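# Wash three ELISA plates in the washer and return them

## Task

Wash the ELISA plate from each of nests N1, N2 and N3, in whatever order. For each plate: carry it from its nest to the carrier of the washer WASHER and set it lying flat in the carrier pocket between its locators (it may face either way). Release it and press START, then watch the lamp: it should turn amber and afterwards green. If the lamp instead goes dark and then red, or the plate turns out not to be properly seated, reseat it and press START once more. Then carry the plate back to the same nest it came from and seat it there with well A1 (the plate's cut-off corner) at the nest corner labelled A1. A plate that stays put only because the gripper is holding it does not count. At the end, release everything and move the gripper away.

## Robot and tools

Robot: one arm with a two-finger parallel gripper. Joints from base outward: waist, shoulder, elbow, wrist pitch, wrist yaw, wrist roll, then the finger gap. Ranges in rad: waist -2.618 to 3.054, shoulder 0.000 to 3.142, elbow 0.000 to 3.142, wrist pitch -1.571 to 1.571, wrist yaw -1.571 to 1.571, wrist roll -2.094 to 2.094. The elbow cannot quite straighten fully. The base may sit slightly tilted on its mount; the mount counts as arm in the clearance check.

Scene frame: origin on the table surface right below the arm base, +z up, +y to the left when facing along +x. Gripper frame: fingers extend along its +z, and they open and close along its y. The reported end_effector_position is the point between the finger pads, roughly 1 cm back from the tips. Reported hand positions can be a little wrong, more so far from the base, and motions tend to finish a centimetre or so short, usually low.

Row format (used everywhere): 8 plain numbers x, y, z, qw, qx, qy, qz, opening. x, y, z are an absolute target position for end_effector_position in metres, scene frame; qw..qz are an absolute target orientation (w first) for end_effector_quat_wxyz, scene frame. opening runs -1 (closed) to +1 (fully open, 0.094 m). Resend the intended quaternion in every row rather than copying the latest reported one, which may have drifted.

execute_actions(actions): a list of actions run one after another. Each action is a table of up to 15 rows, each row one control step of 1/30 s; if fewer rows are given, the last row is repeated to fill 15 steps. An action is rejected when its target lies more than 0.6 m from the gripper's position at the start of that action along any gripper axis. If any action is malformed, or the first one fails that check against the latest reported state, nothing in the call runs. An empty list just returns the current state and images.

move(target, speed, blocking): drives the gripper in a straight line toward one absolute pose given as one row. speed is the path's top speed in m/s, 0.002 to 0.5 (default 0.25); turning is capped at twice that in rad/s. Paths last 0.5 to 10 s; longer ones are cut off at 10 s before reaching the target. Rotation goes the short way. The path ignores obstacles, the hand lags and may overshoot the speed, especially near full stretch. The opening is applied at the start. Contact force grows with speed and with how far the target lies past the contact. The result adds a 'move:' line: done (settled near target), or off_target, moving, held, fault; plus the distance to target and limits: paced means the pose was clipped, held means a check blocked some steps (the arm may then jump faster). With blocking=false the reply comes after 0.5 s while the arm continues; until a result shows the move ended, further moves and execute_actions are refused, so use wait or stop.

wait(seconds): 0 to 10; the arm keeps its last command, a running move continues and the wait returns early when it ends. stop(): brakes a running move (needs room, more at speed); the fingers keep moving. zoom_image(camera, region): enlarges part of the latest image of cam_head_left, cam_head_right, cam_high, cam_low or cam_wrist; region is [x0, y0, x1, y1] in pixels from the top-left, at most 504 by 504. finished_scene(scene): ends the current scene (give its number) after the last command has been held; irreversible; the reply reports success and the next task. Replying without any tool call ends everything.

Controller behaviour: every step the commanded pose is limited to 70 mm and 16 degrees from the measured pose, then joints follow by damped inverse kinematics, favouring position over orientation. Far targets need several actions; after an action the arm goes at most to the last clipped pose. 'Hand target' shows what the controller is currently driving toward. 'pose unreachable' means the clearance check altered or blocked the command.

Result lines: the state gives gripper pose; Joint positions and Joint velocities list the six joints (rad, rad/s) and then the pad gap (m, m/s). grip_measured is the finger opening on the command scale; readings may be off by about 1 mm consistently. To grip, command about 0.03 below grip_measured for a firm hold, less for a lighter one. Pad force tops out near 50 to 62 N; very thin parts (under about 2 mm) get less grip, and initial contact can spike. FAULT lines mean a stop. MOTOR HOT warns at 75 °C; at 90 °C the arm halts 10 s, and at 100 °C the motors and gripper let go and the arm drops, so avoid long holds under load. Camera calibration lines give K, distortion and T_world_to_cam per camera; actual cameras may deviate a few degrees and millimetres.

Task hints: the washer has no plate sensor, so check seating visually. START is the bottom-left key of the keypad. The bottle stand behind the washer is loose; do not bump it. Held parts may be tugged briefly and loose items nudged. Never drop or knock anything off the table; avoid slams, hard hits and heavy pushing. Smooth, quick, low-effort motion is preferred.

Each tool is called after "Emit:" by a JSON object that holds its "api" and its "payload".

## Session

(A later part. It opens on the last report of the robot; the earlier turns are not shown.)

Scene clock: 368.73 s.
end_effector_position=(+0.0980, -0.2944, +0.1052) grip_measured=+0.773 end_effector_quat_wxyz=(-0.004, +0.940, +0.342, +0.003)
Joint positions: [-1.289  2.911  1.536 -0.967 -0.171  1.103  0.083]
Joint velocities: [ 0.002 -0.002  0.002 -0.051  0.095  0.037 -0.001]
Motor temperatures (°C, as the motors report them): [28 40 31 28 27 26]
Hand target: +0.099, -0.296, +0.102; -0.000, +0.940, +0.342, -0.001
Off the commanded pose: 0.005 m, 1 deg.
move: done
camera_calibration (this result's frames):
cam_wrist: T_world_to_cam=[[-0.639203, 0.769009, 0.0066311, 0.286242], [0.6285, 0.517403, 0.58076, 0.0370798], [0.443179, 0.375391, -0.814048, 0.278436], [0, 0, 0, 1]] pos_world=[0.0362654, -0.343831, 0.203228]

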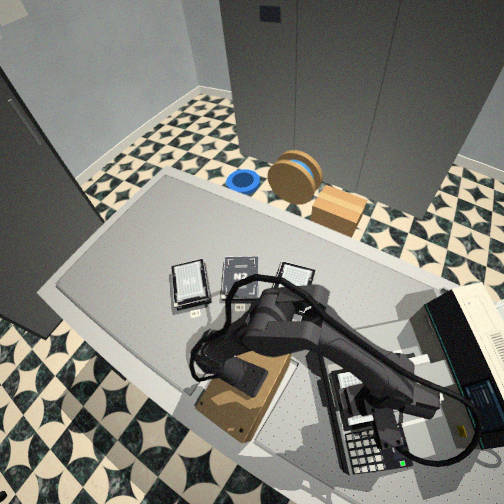

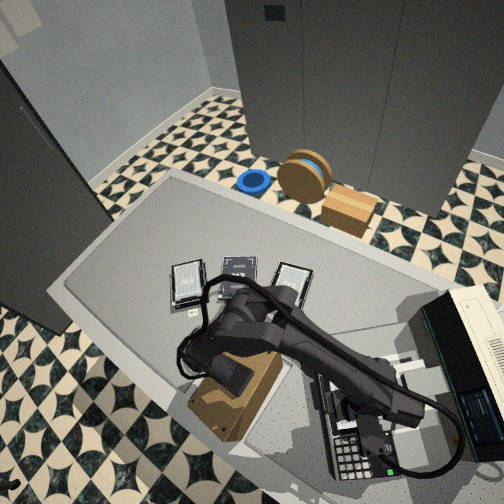

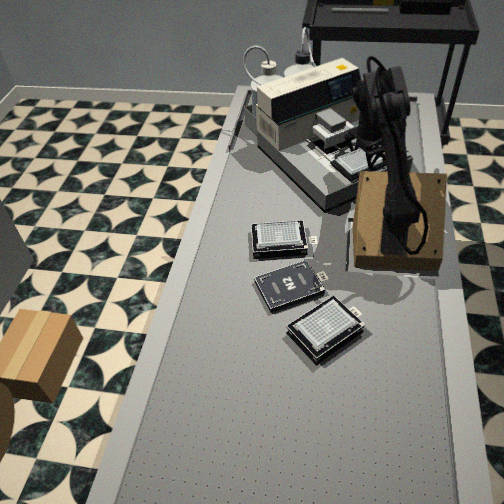

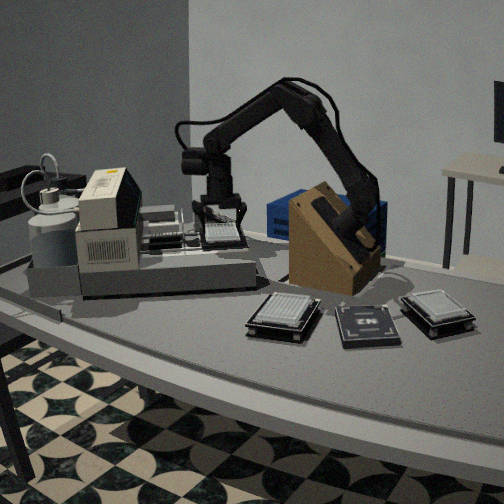

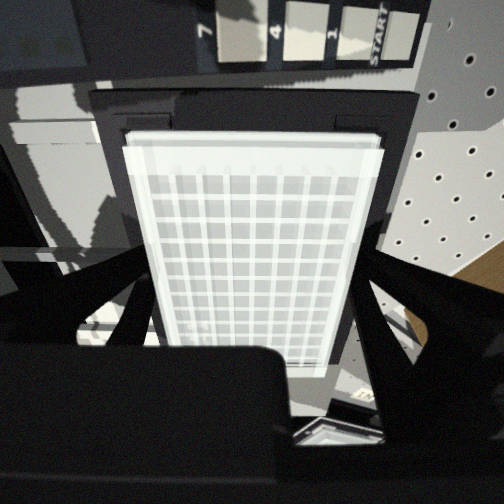

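Emit:
{"api": "execute_actions", "payload": {"actions": [[[0.099,-0.296,0.104,0,0.94,0.342,0,0.85]],[[0.099,-0.296,0.104,0,0.94,0.342,0,1]]]}}

Emit:
{"api": "move", "payload": {"target": [0.098,-0.30,0.165,0,0.94,0.342,0,1], "speed": 0.05}}

Emit:
{"api": "move", "payload": {"target": [0.006,-0.311,0.15,0.141,0.418,0.895,-0.066,-1], "speed": 0.2}}

Emit:
{"api": "move", "payload": {"target": [0.006,-0.311,0.103,0.141,0.418,0.895,-0.066,-1], "speed": 0.03}}

Scene clock: 378.67 s.
end_effector_position=(+0.0980, -0.2944, +0.1052) grip_measured=+1.000 end_effector_quat_wxyz=(-0.004, +0.940, +0.341, +0.003)
Joint positions: [-1.289  2.911  1.536 -0.967 -0.171  1.104  0.094]
Joint velocities: [ 0.002 -0.002  0.007 -0.022  0.022  0.037  0.   ]
Motor temperatures (°C, as the motors report them): [28 41 31 28 27 26]
Hand target: +0.099, -0.296, +0.104; -0.000, +0.940, +0.342, -0.000
Off the commanded pose: 0.002 m, 1 deg.
camera_calibration (this result's frames):
cam_wrist: T_world_to_cam=[[-0.638029, 0.769984, 0.0066454, 0.286412], [0.629298, 0.51644, 0.580753, 0.0367189], [0.443738, 0.374719, -0.814053, 0.278184], [0, 0, 0, 1]] pos_world=[0.0361916, -0.343737, 0.203228]

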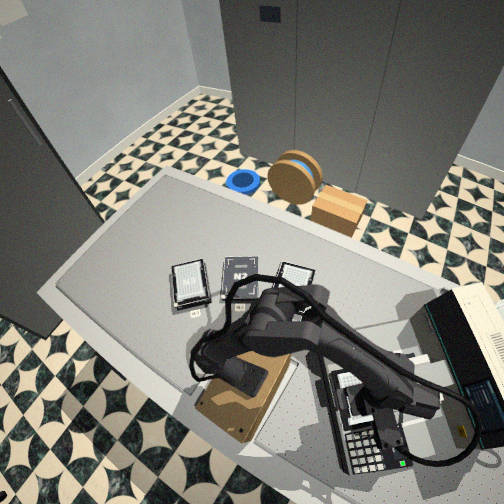

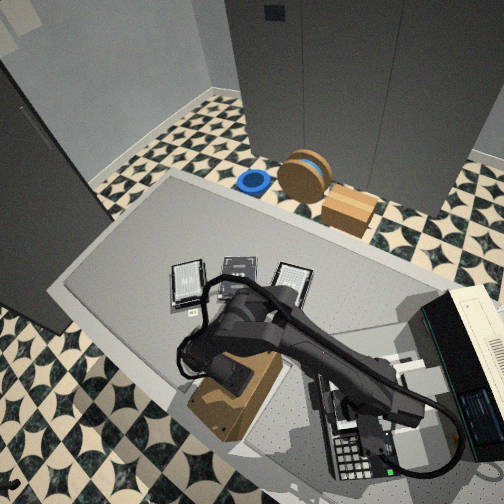

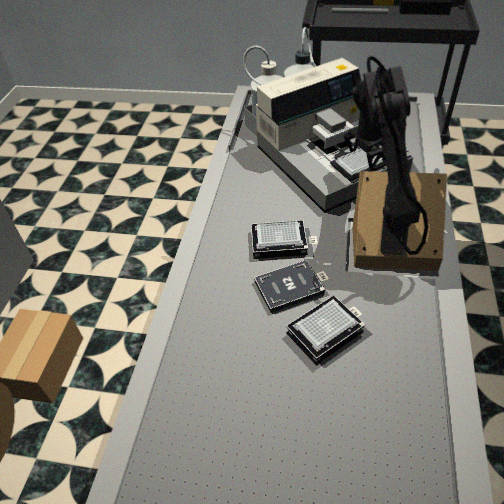

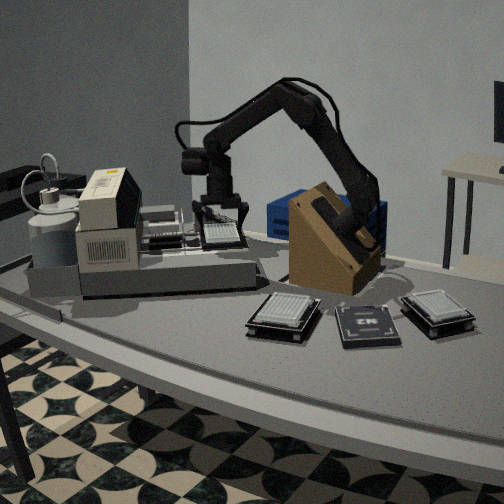

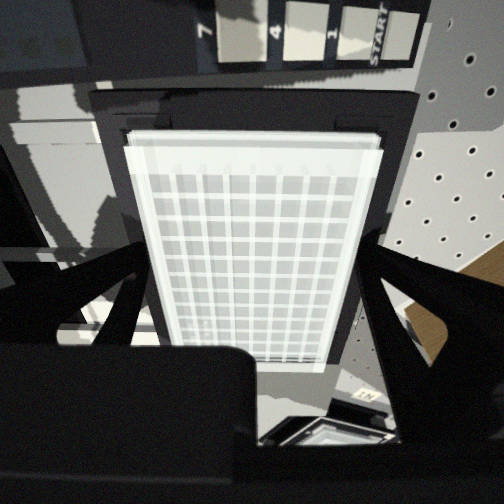

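Scene clock: 380.37 s.
end_effector_position=(+0.1011, -0.2949, +0.1459) grip_measured=+1.000 end_effector_quat_wxyz=(-0.018, +0.940, +0.340, +0.006)
Joint positions: [-1.3    2.897  1.681 -1.157 -0.164  1.092  0.094]
Joint velocities: [-0.002 -0.007 -0.002 -0.051  0.007 -0.066  0.   ]
Motor temperatures (°C, as the motors report them): [28 42 31 28 27 26]
Hand target: +0.099, -0.301, +0.164; +0.000, +0.940, +0.342, +0.000
Off the commanded pose: 0.020 m, 2 deg.
move: off_target
camera_calibration (this result's frames):
cam_wrist: T_world_to_cam=[[-0.637409, 0.769886, 0.031391, 0.284789], [0.632244, 0.499296, 0.592428, 0.00427809], [0.440428, 0.397466, -0.805012, 0.315926], [0, 0, 0, 1]] pos_world=[0.0396793, -0.346961, 0.24285]

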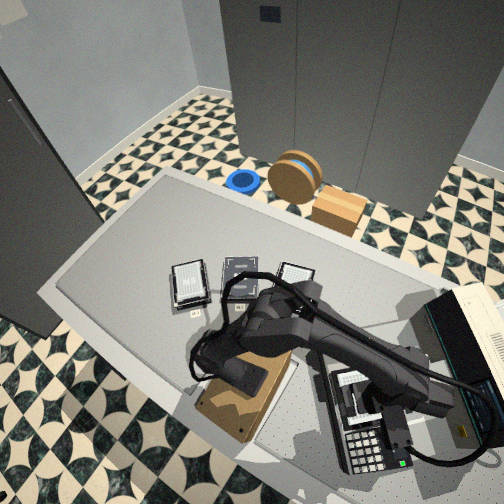

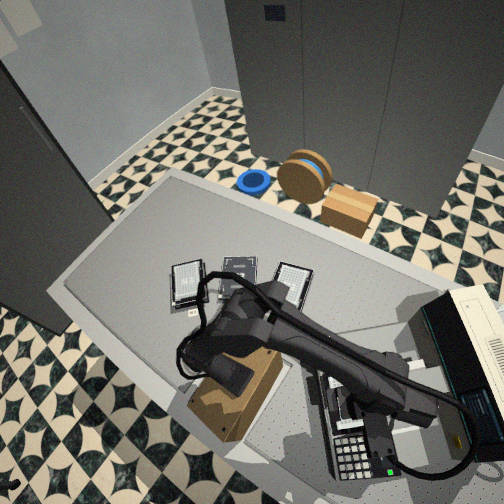

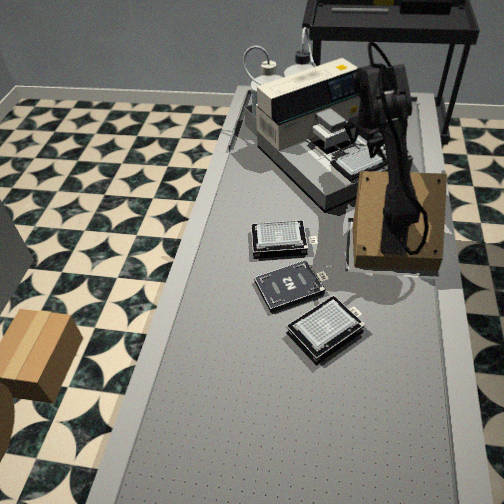

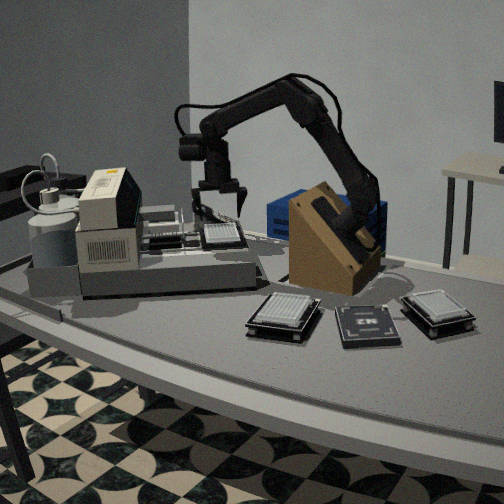

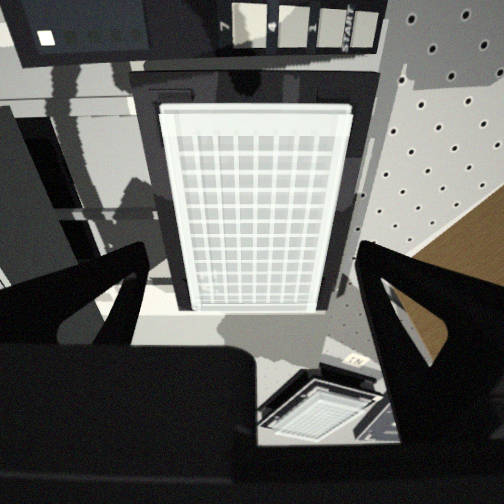

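Scene clock: 384.93 s.
end_effector_position=(+0.0093, -0.3039, +0.1372) grip_measured=-0.983 end_effector_quat_wxyz=(+0.124, +0.420, +0.898, -0.043)
Joint positions: [-1.654  2.709  1.317 -0.775 -0.105 -0.727  0.001]
Joint velocities: [ 0.012  0.002  0.007 -0.037  0.037 -0.007  0.001]
Motor temperatures (°C, as the motors report them): [28 43 31 28 27 26]
Hand target: +0.010, -0.311, +0.150; +0.144, +0.415, +0.896, -0.063
Off the commanded pose: 0.015 m, 3 deg.
move: off_target
camera_calibration (this result's frames):
cam_wrist: T_world_to_cam=[[-0.766848, -0.641234, -0.0276407, -0.186066], [-0.610136, 0.71494, 0.341461, 0.183491], [-0.199195, 0.278713, -0.93949, 0.341254], [0, 0, 0, 1]] pos_world=[0.0372467, -0.345609, 0.252807]

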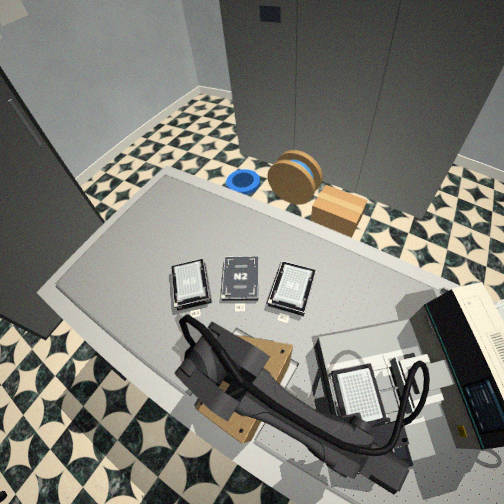

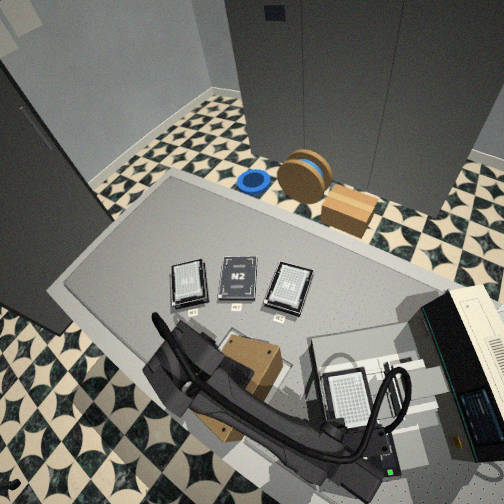

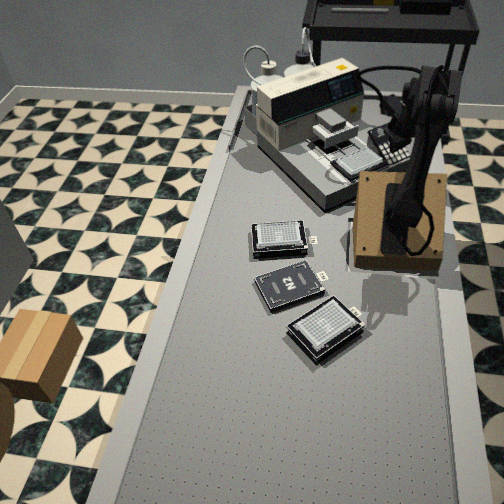

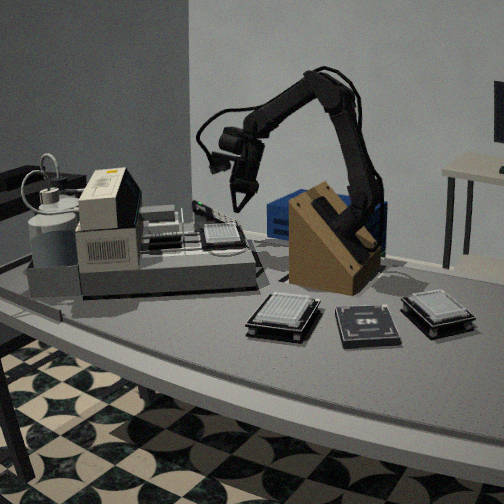

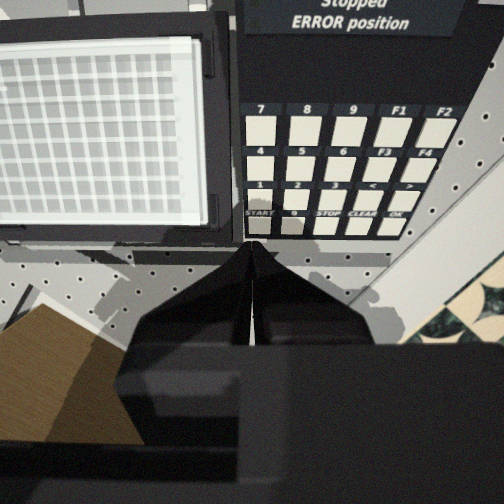

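Scene clock: 386.57 s.
end_effector_position=(+0.0069, -0.3065, +0.1041) grip_measured=-0.983 end_effector_quat_wxyz=(+0.134, +0.419, +0.896, -0.059)
Joint positions: [-1.675  2.744  1.214 -0.601 -0.099 -0.744  0.001]
Joint velocities: [0.007 0.007 0.007 0.007 0.007 0.007 0.   ]
Motor temperatures (°C, as the motors report them): [28 43 31 28 27 26]
Hand target: +0.006, -0.310, +0.103; +0.141, +0.418, +0.895, -0.066
Off the commanded pose: 0.005 m, 1 deg.
move: done
camera_calibration (this result's frames):
cam_wrist: T_world_to_cam=[[-0.768925, -0.639315, -0.00563627, -0.192173], [-0.608915, 0.729619, 0.311253, 0.202927], [-0.194876, 0.242762, -0.95031, 0.300456], [0, 0, 0, 1]] pos_world=[0.0343511, -0.343858, 0.221282]

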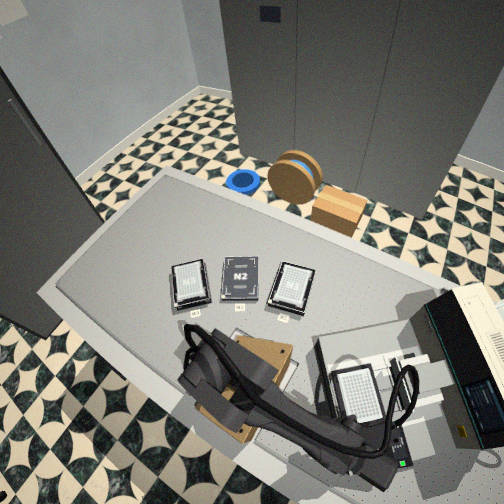

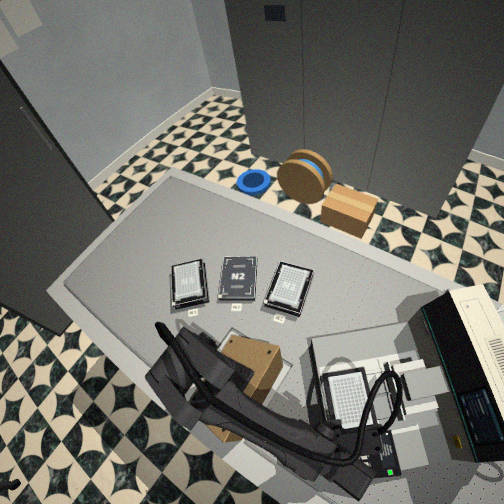

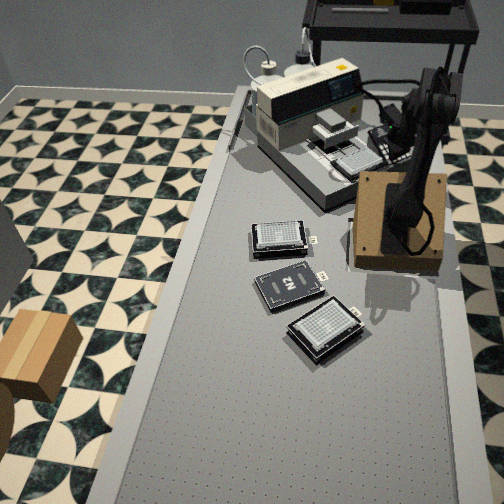

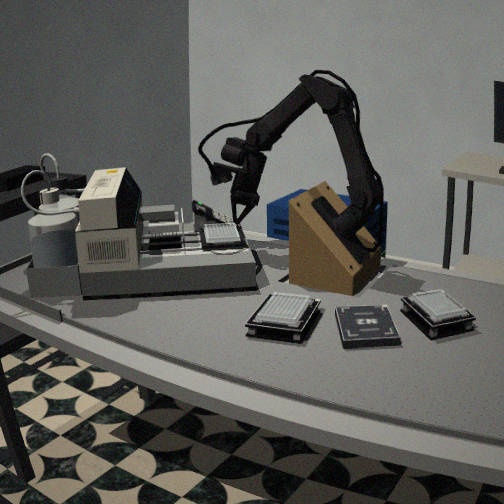

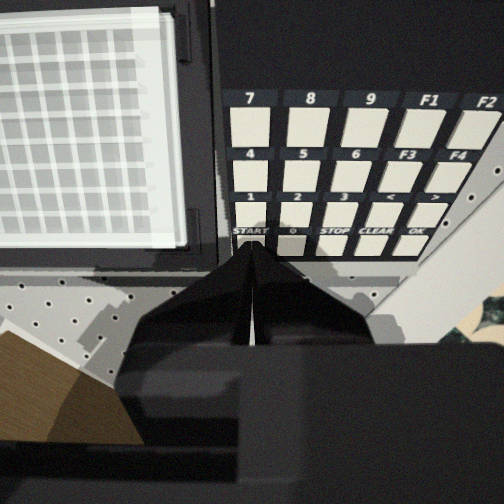

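Emit:
{"api": "execute_actions", "payload": {"actions": []}}

Emit:
{"api": "move", "payload": {"target": [0.007,-0.311,0.083,0.141,0.418,0.895,-0.066,-1], "speed": 0.02}}

Emit:
{"api": "move", "payload": {"target": [0.005,-0.30,0.165,0.141,0.418,0.895,-0.066,-1], "speed": 0.06}}

Emit:
{"api": "move", "payload": {"target": [0.103,-0.299,0.17,0,0.941,0.339,0,1], "speed": 0.2}}

Emit:
{"api": "wait", "payload": {"seconds": 10}}

Scene clock: 402.23 s.
end_effector_position=(+0.0069, -0.3069, +0.1042) grip_measured=-0.983 end_effector_quat_wxyz=(+0.134, +0.418, +0.896, -0.060)
Joint positions: [-1.675  2.744  1.214 -0.599 -0.099 -0.744  0.001]
Joint velocities: [-0.027  0.002 -0.002 -0.051 -0.066  0.037  0.001]
Motor temperatures (°C, as the motors report them): [27 42 31 28 27 26]
Hand target: +0.006, -0.310, +0.103; +0.141, +0.418, +0.895, -0.066
Off the commanded pose: 0.004 m, 1 deg.
camera_calibration (this result's frames):
cam_wrist: T_world_to_cam=[[-0.768794, -0.63948, -0.00450233, -0.192597], [-0.609017, 0.729987, 0.310188, 0.203381], [-0.195072, 0.241213, -0.950665, 0.300179], [0, 0, 0, 1]] pos_world=[0.0343513, -0.344035, 0.221416]

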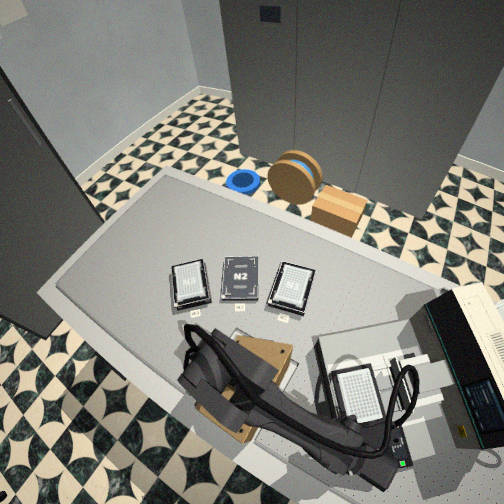

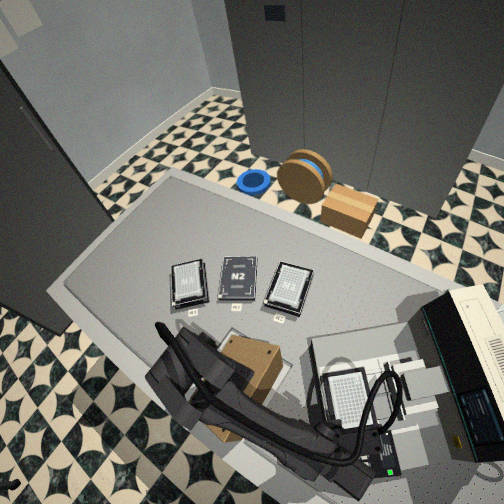

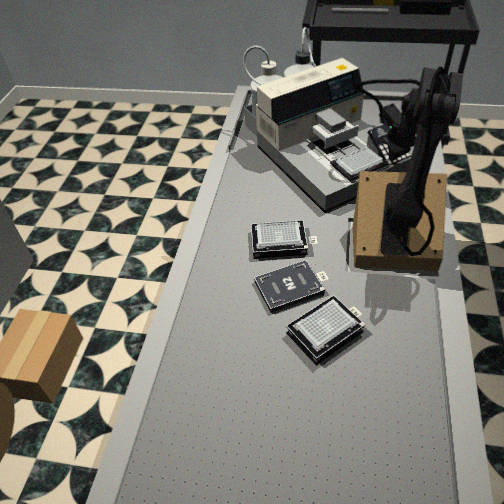

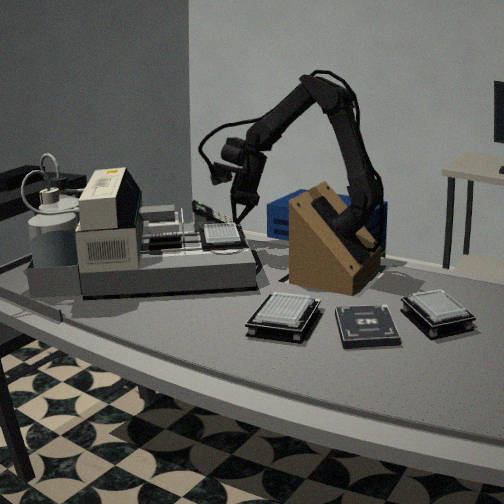

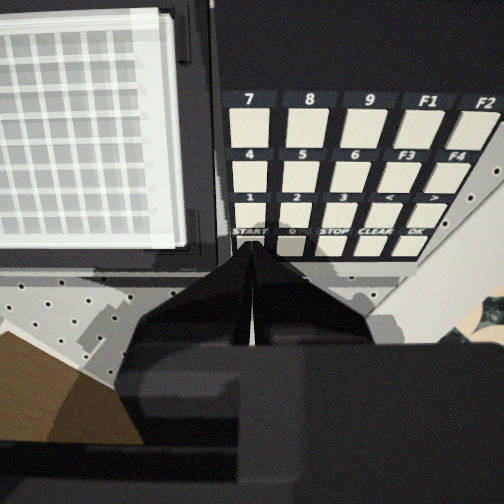

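Scene clock: 403.53 s.
end_effector_position=(+0.0072, -0.3064, +0.0952) grip_measured=-0.983 end_effector_quat_wxyz=(+0.136, +0.419, +0.896, -0.059)
Joint positions: [-1.68   2.76   1.197 -0.567 -0.101 -0.748  0.001]
Joint velocities: [ 0.002  0.007  0.022  0.037 -0.007 -0.051  0.   ]
Motor temperatures (°C, as the motors report them): [27 42 31 28 27 26]
Hand target: +0.007, -0.310, +0.084; +0.141, +0.418, +0.895, -0.065
Off the commanded pose: 0.013 m, 1 deg.
move: off_target
camera_calibration (this result's frames):
cam_wrist: T_world_to_cam=[[-0.768764, -0.639474, -0.0086329, -0.191692], [-0.610528, 0.729812, 0.307619, 0.206135], [-0.190414, 0.241757, -0.95147, 0.291759], [0, 0, 0, 1]] pos_world=[0.0340401, -0.343557, 0.212534]

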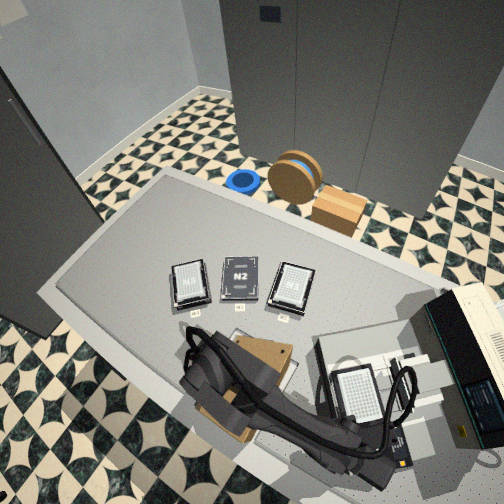

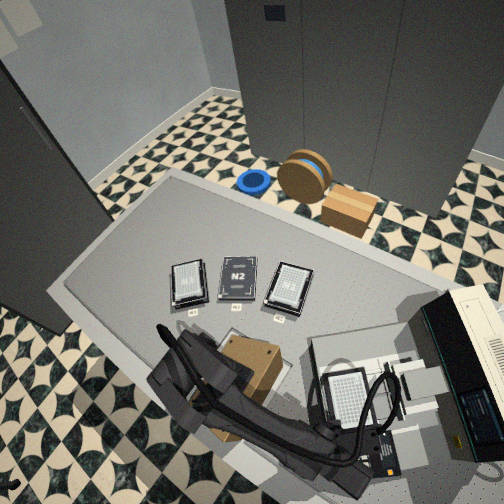

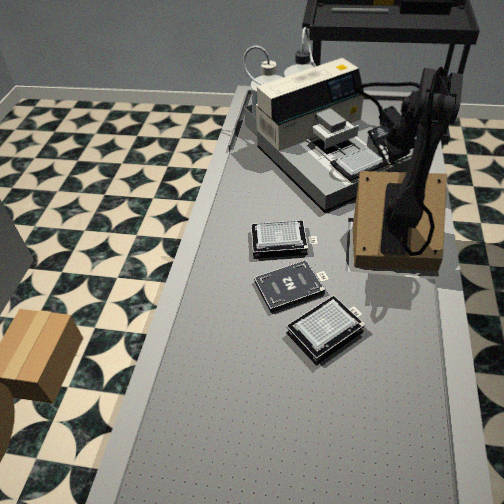

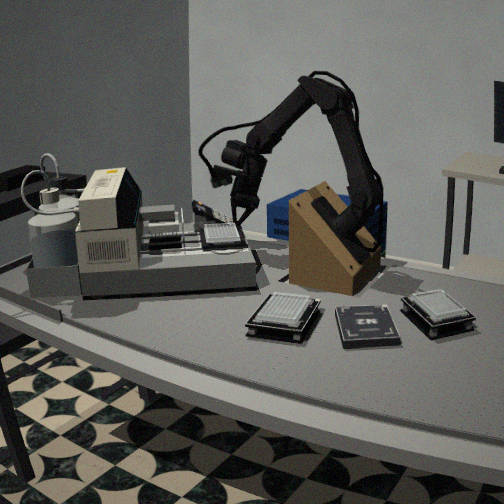

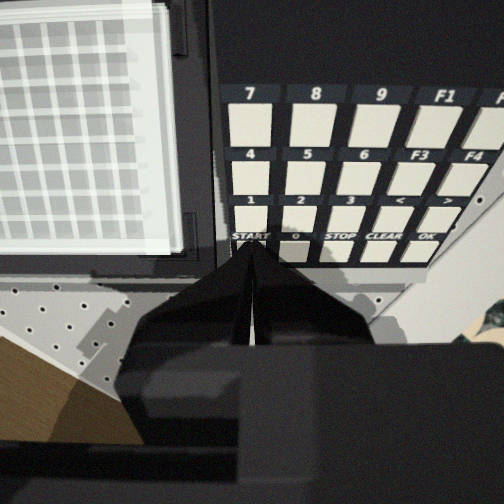

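Scene clock: 405.20 s.
end_effector_position=(+0.0021, -0.2935, +0.1458) grip_measured=-0.983 end_effector_quat_wxyz=(+0.131, +0.422, +0.896, -0.047)
Joint positions: [-1.68   2.649  1.272 -0.777 -0.1   -0.741  0.001]
Joint velocities: [ 0.002 -0.012  0.007  0.022 -0.081 -0.007  0.001]
Motor temperatures (°C, as the motors report them): [27 42 31 28 27 26]
Hand target: +0.005, -0.301, +0.165; +0.141, +0.418, +0.895, -0.066
Off the commanded pose: 0.020 m, 2 deg.
move: off_target
camera_calibration (this result's frames):
cam_wrist: T_world_to_cam=[[-0.771131, -0.636132, -0.0263195, -0.183371], [-0.608264, 0.723878, 0.325601, 0.173665], [-0.188073, 0.267091, -0.945141, 0.342397], [0, 0, 0, 1]] pos_world=[0.0286269, -0.333811, 0.262241]

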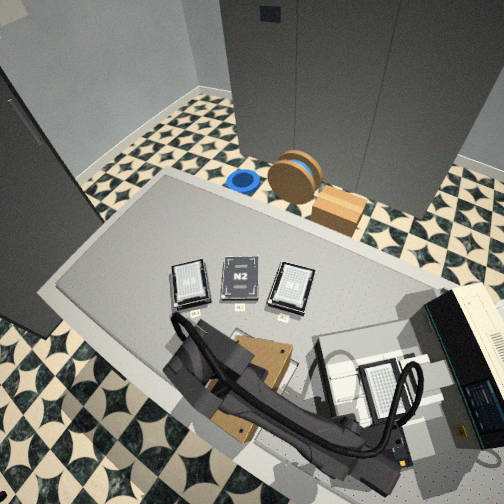

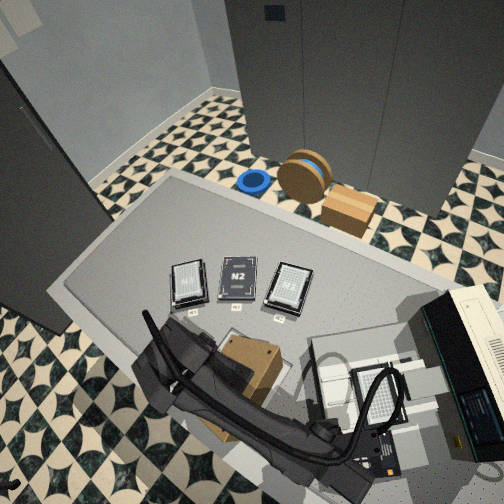

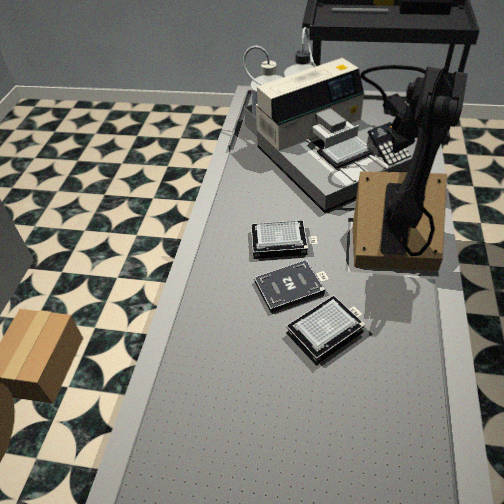

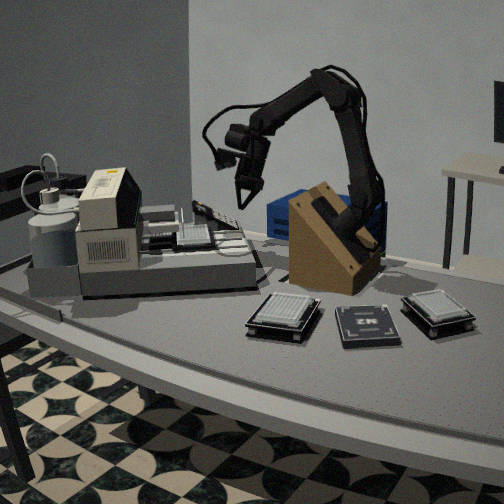

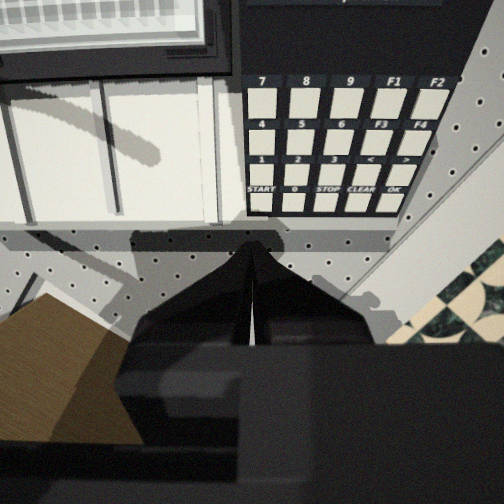

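Scene clock: 409.73 s.
end_effector_position=(+0.0970, -0.2961, +0.1636) grip_measured=+1.000 end_effector_quat_wxyz=(-0.003, +0.942, +0.336, -0.000)
Joint positions: [-1.315  2.854  1.684 -1.173 -0.145  1.096  0.094]
Joint velocities: [-0.002  0.002  0.002 -0.037 -0.037  0.007  0.   ]
Motor temperatures (°C, as the motors report them): [27 42 31 28 27 26]
Hand target: +0.100, -0.299, +0.169; -0.000, +0.942, +0.335, -0.004
Off the commanded pose: 0.009 m, 0 deg.
move: done
camera_calibration (this result's frames):
cam_wrist: T_world_to_cam=[[-0.630613, 0.776063, 0.00727586, 0.287656], [0.637874, 0.512937, 0.574467, 0.00346652], [0.442091, 0.366908, -0.818495, 0.325463], [0, 0, 0, 1]] pos_world=[0.0353046, -0.344432, 0.262305]

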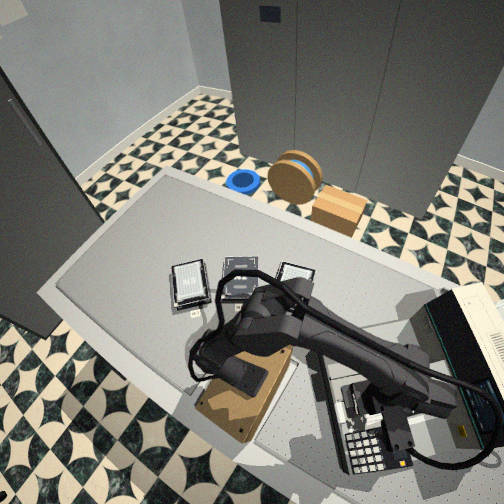

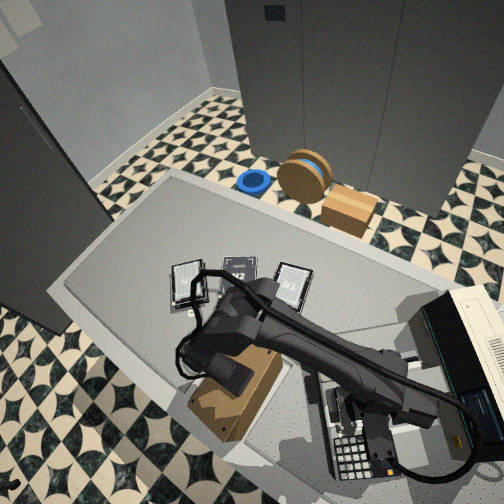

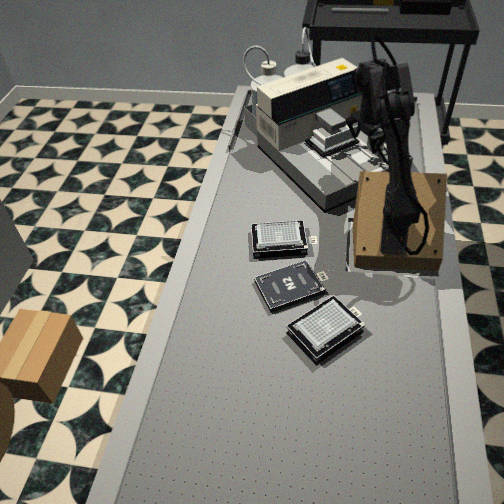

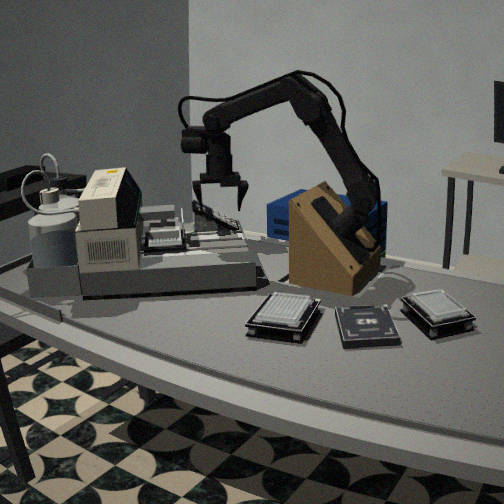

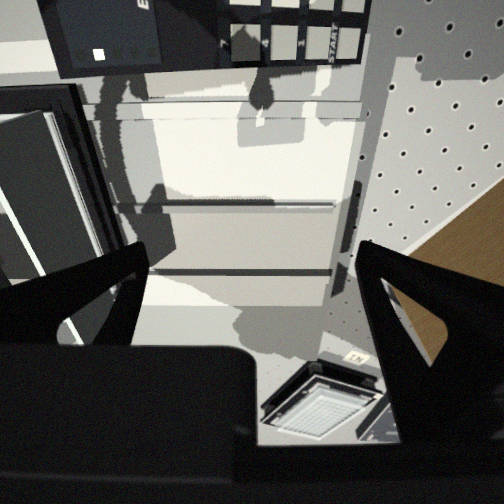

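Scene clock: 419.73 s.
end_effector_position=(+0.0969, -0.2958, +0.1636) grip_measured=+1.000 end_effector_quat_wxyz=(-0.004, +0.942, +0.335, -0.000)
Joint positions: [-1.315  2.854  1.684 -1.174 -0.145  1.098  0.094]
Joint velocities: [-0.007  0.007  0.002 -0.037 -0.022 -0.051  0.   ]
Motor temperatures (°C, as the motors report them): [27 42 32 28 27 26]
Hand target: +0.100, -0.299, +0.169; -0.000, +0.942, +0.335, -0.004
Off the commanded pose: 0.009 m, 1 deg.
wait: 10.00 s; at rest by 0.17 s
camera_calibration (this result's frames):
cam_wrist: T_world_to_cam=[[-0.629, 0.777361, 0.00828923, 0.287466], [0.63908, 0.51098, 0.574871, 0.00259923], [0.442647, 0.366891, -0.818202, 0.325283], [0, 0, 0, 1]] pos_world=[0.0351699, -0.344137, 0.26227]

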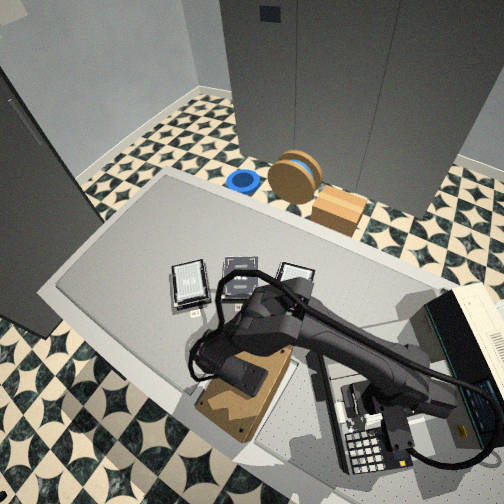

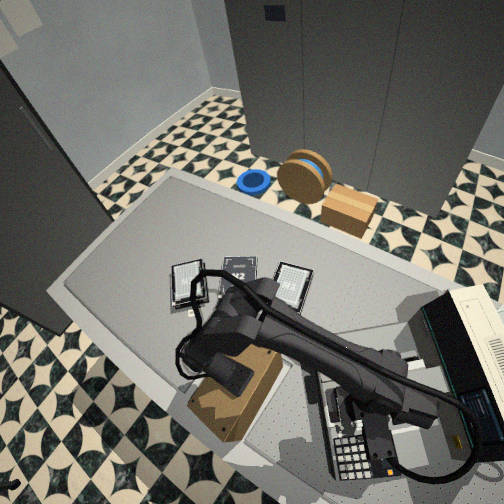

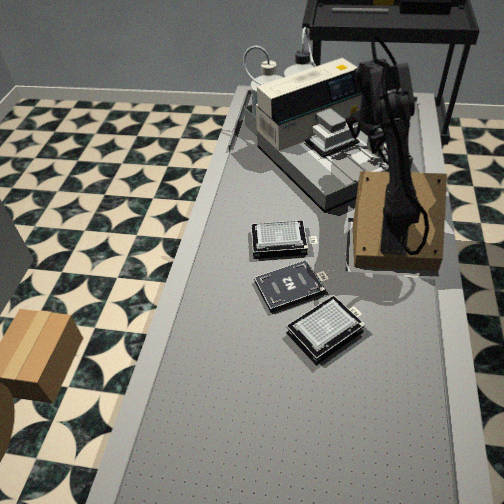

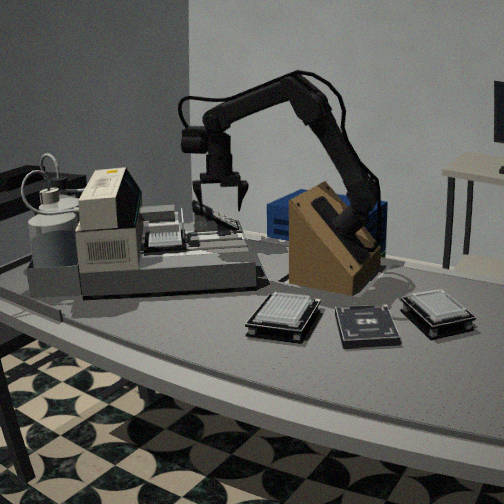

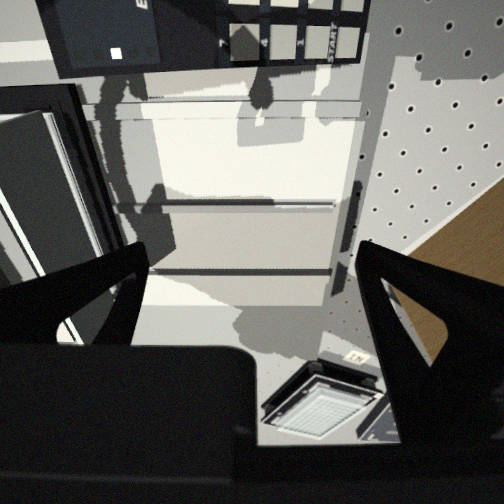

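Emit:
{"api": "wait", "payload": {"seconds": 7}}

Scene clock: 429.00 s.
end_effector_position=(+0.0969, -0.2958, +0.1636) grip_measured=+1.000 end_effector_quat_wxyz=(-0.004, +0.942, +0.335, -0.000)
Joint positions: [-1.315  2.854  1.684 -1.174 -0.145  1.098  0.094]
Joint velocities: [-0.012  0.012 -0.032  0.022  0.022  0.007  0.   ]
Motor temperatures (°C, as the motors report them): [27 43 33 28 27 26]
Hand target: +0.100, -0.299, +0.169; -0.000, +0.942, +0.335, -0.004
Off the commanded pose: 0.009 m, 1 deg.
wait: 7.00 s; at rest from the start
camera_calibration (this result's frames):
cam_wrist: T_world_to_cam=[[-0.629, 0.777361, 0.00828923, 0.287466], [0.63908, 0.51098, 0.574871, 0.00259923], [0.442647, 0.366891, -0.818202, 0.325283], [0, 0, 0, 1]] pos_world=[0.0351699, -0.344137, 0.26227]

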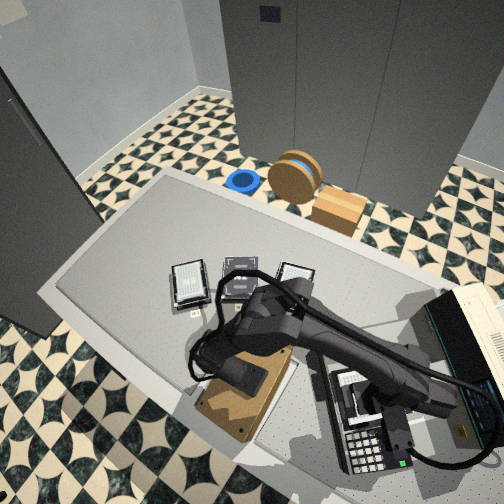

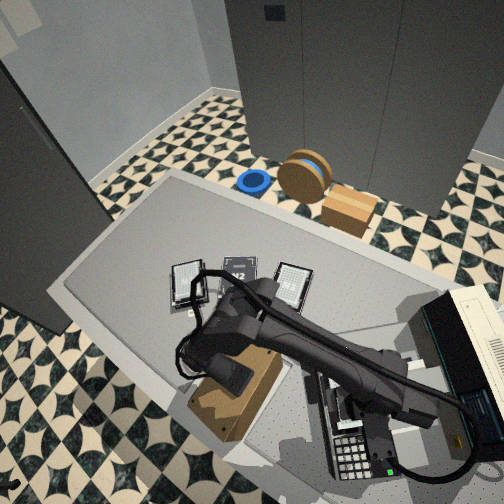

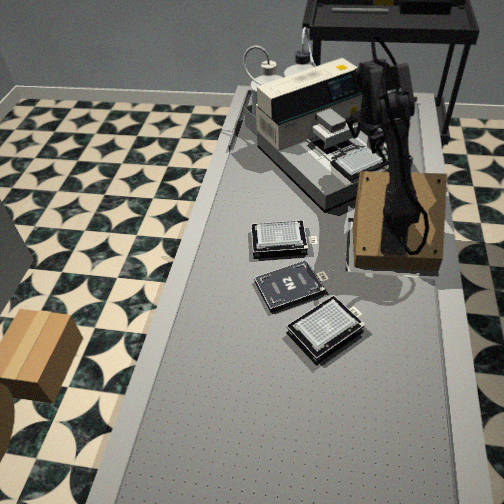

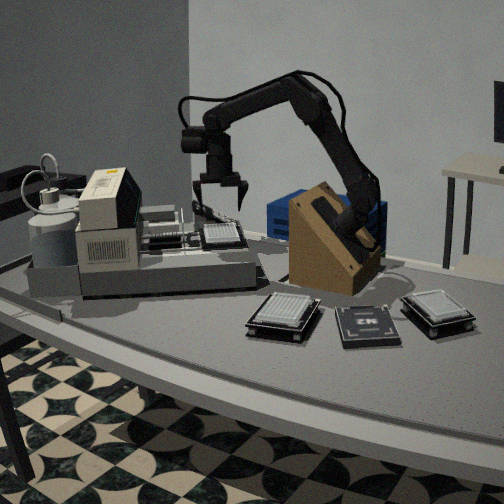

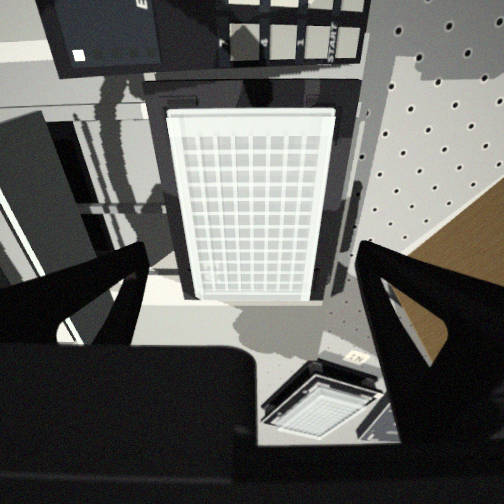

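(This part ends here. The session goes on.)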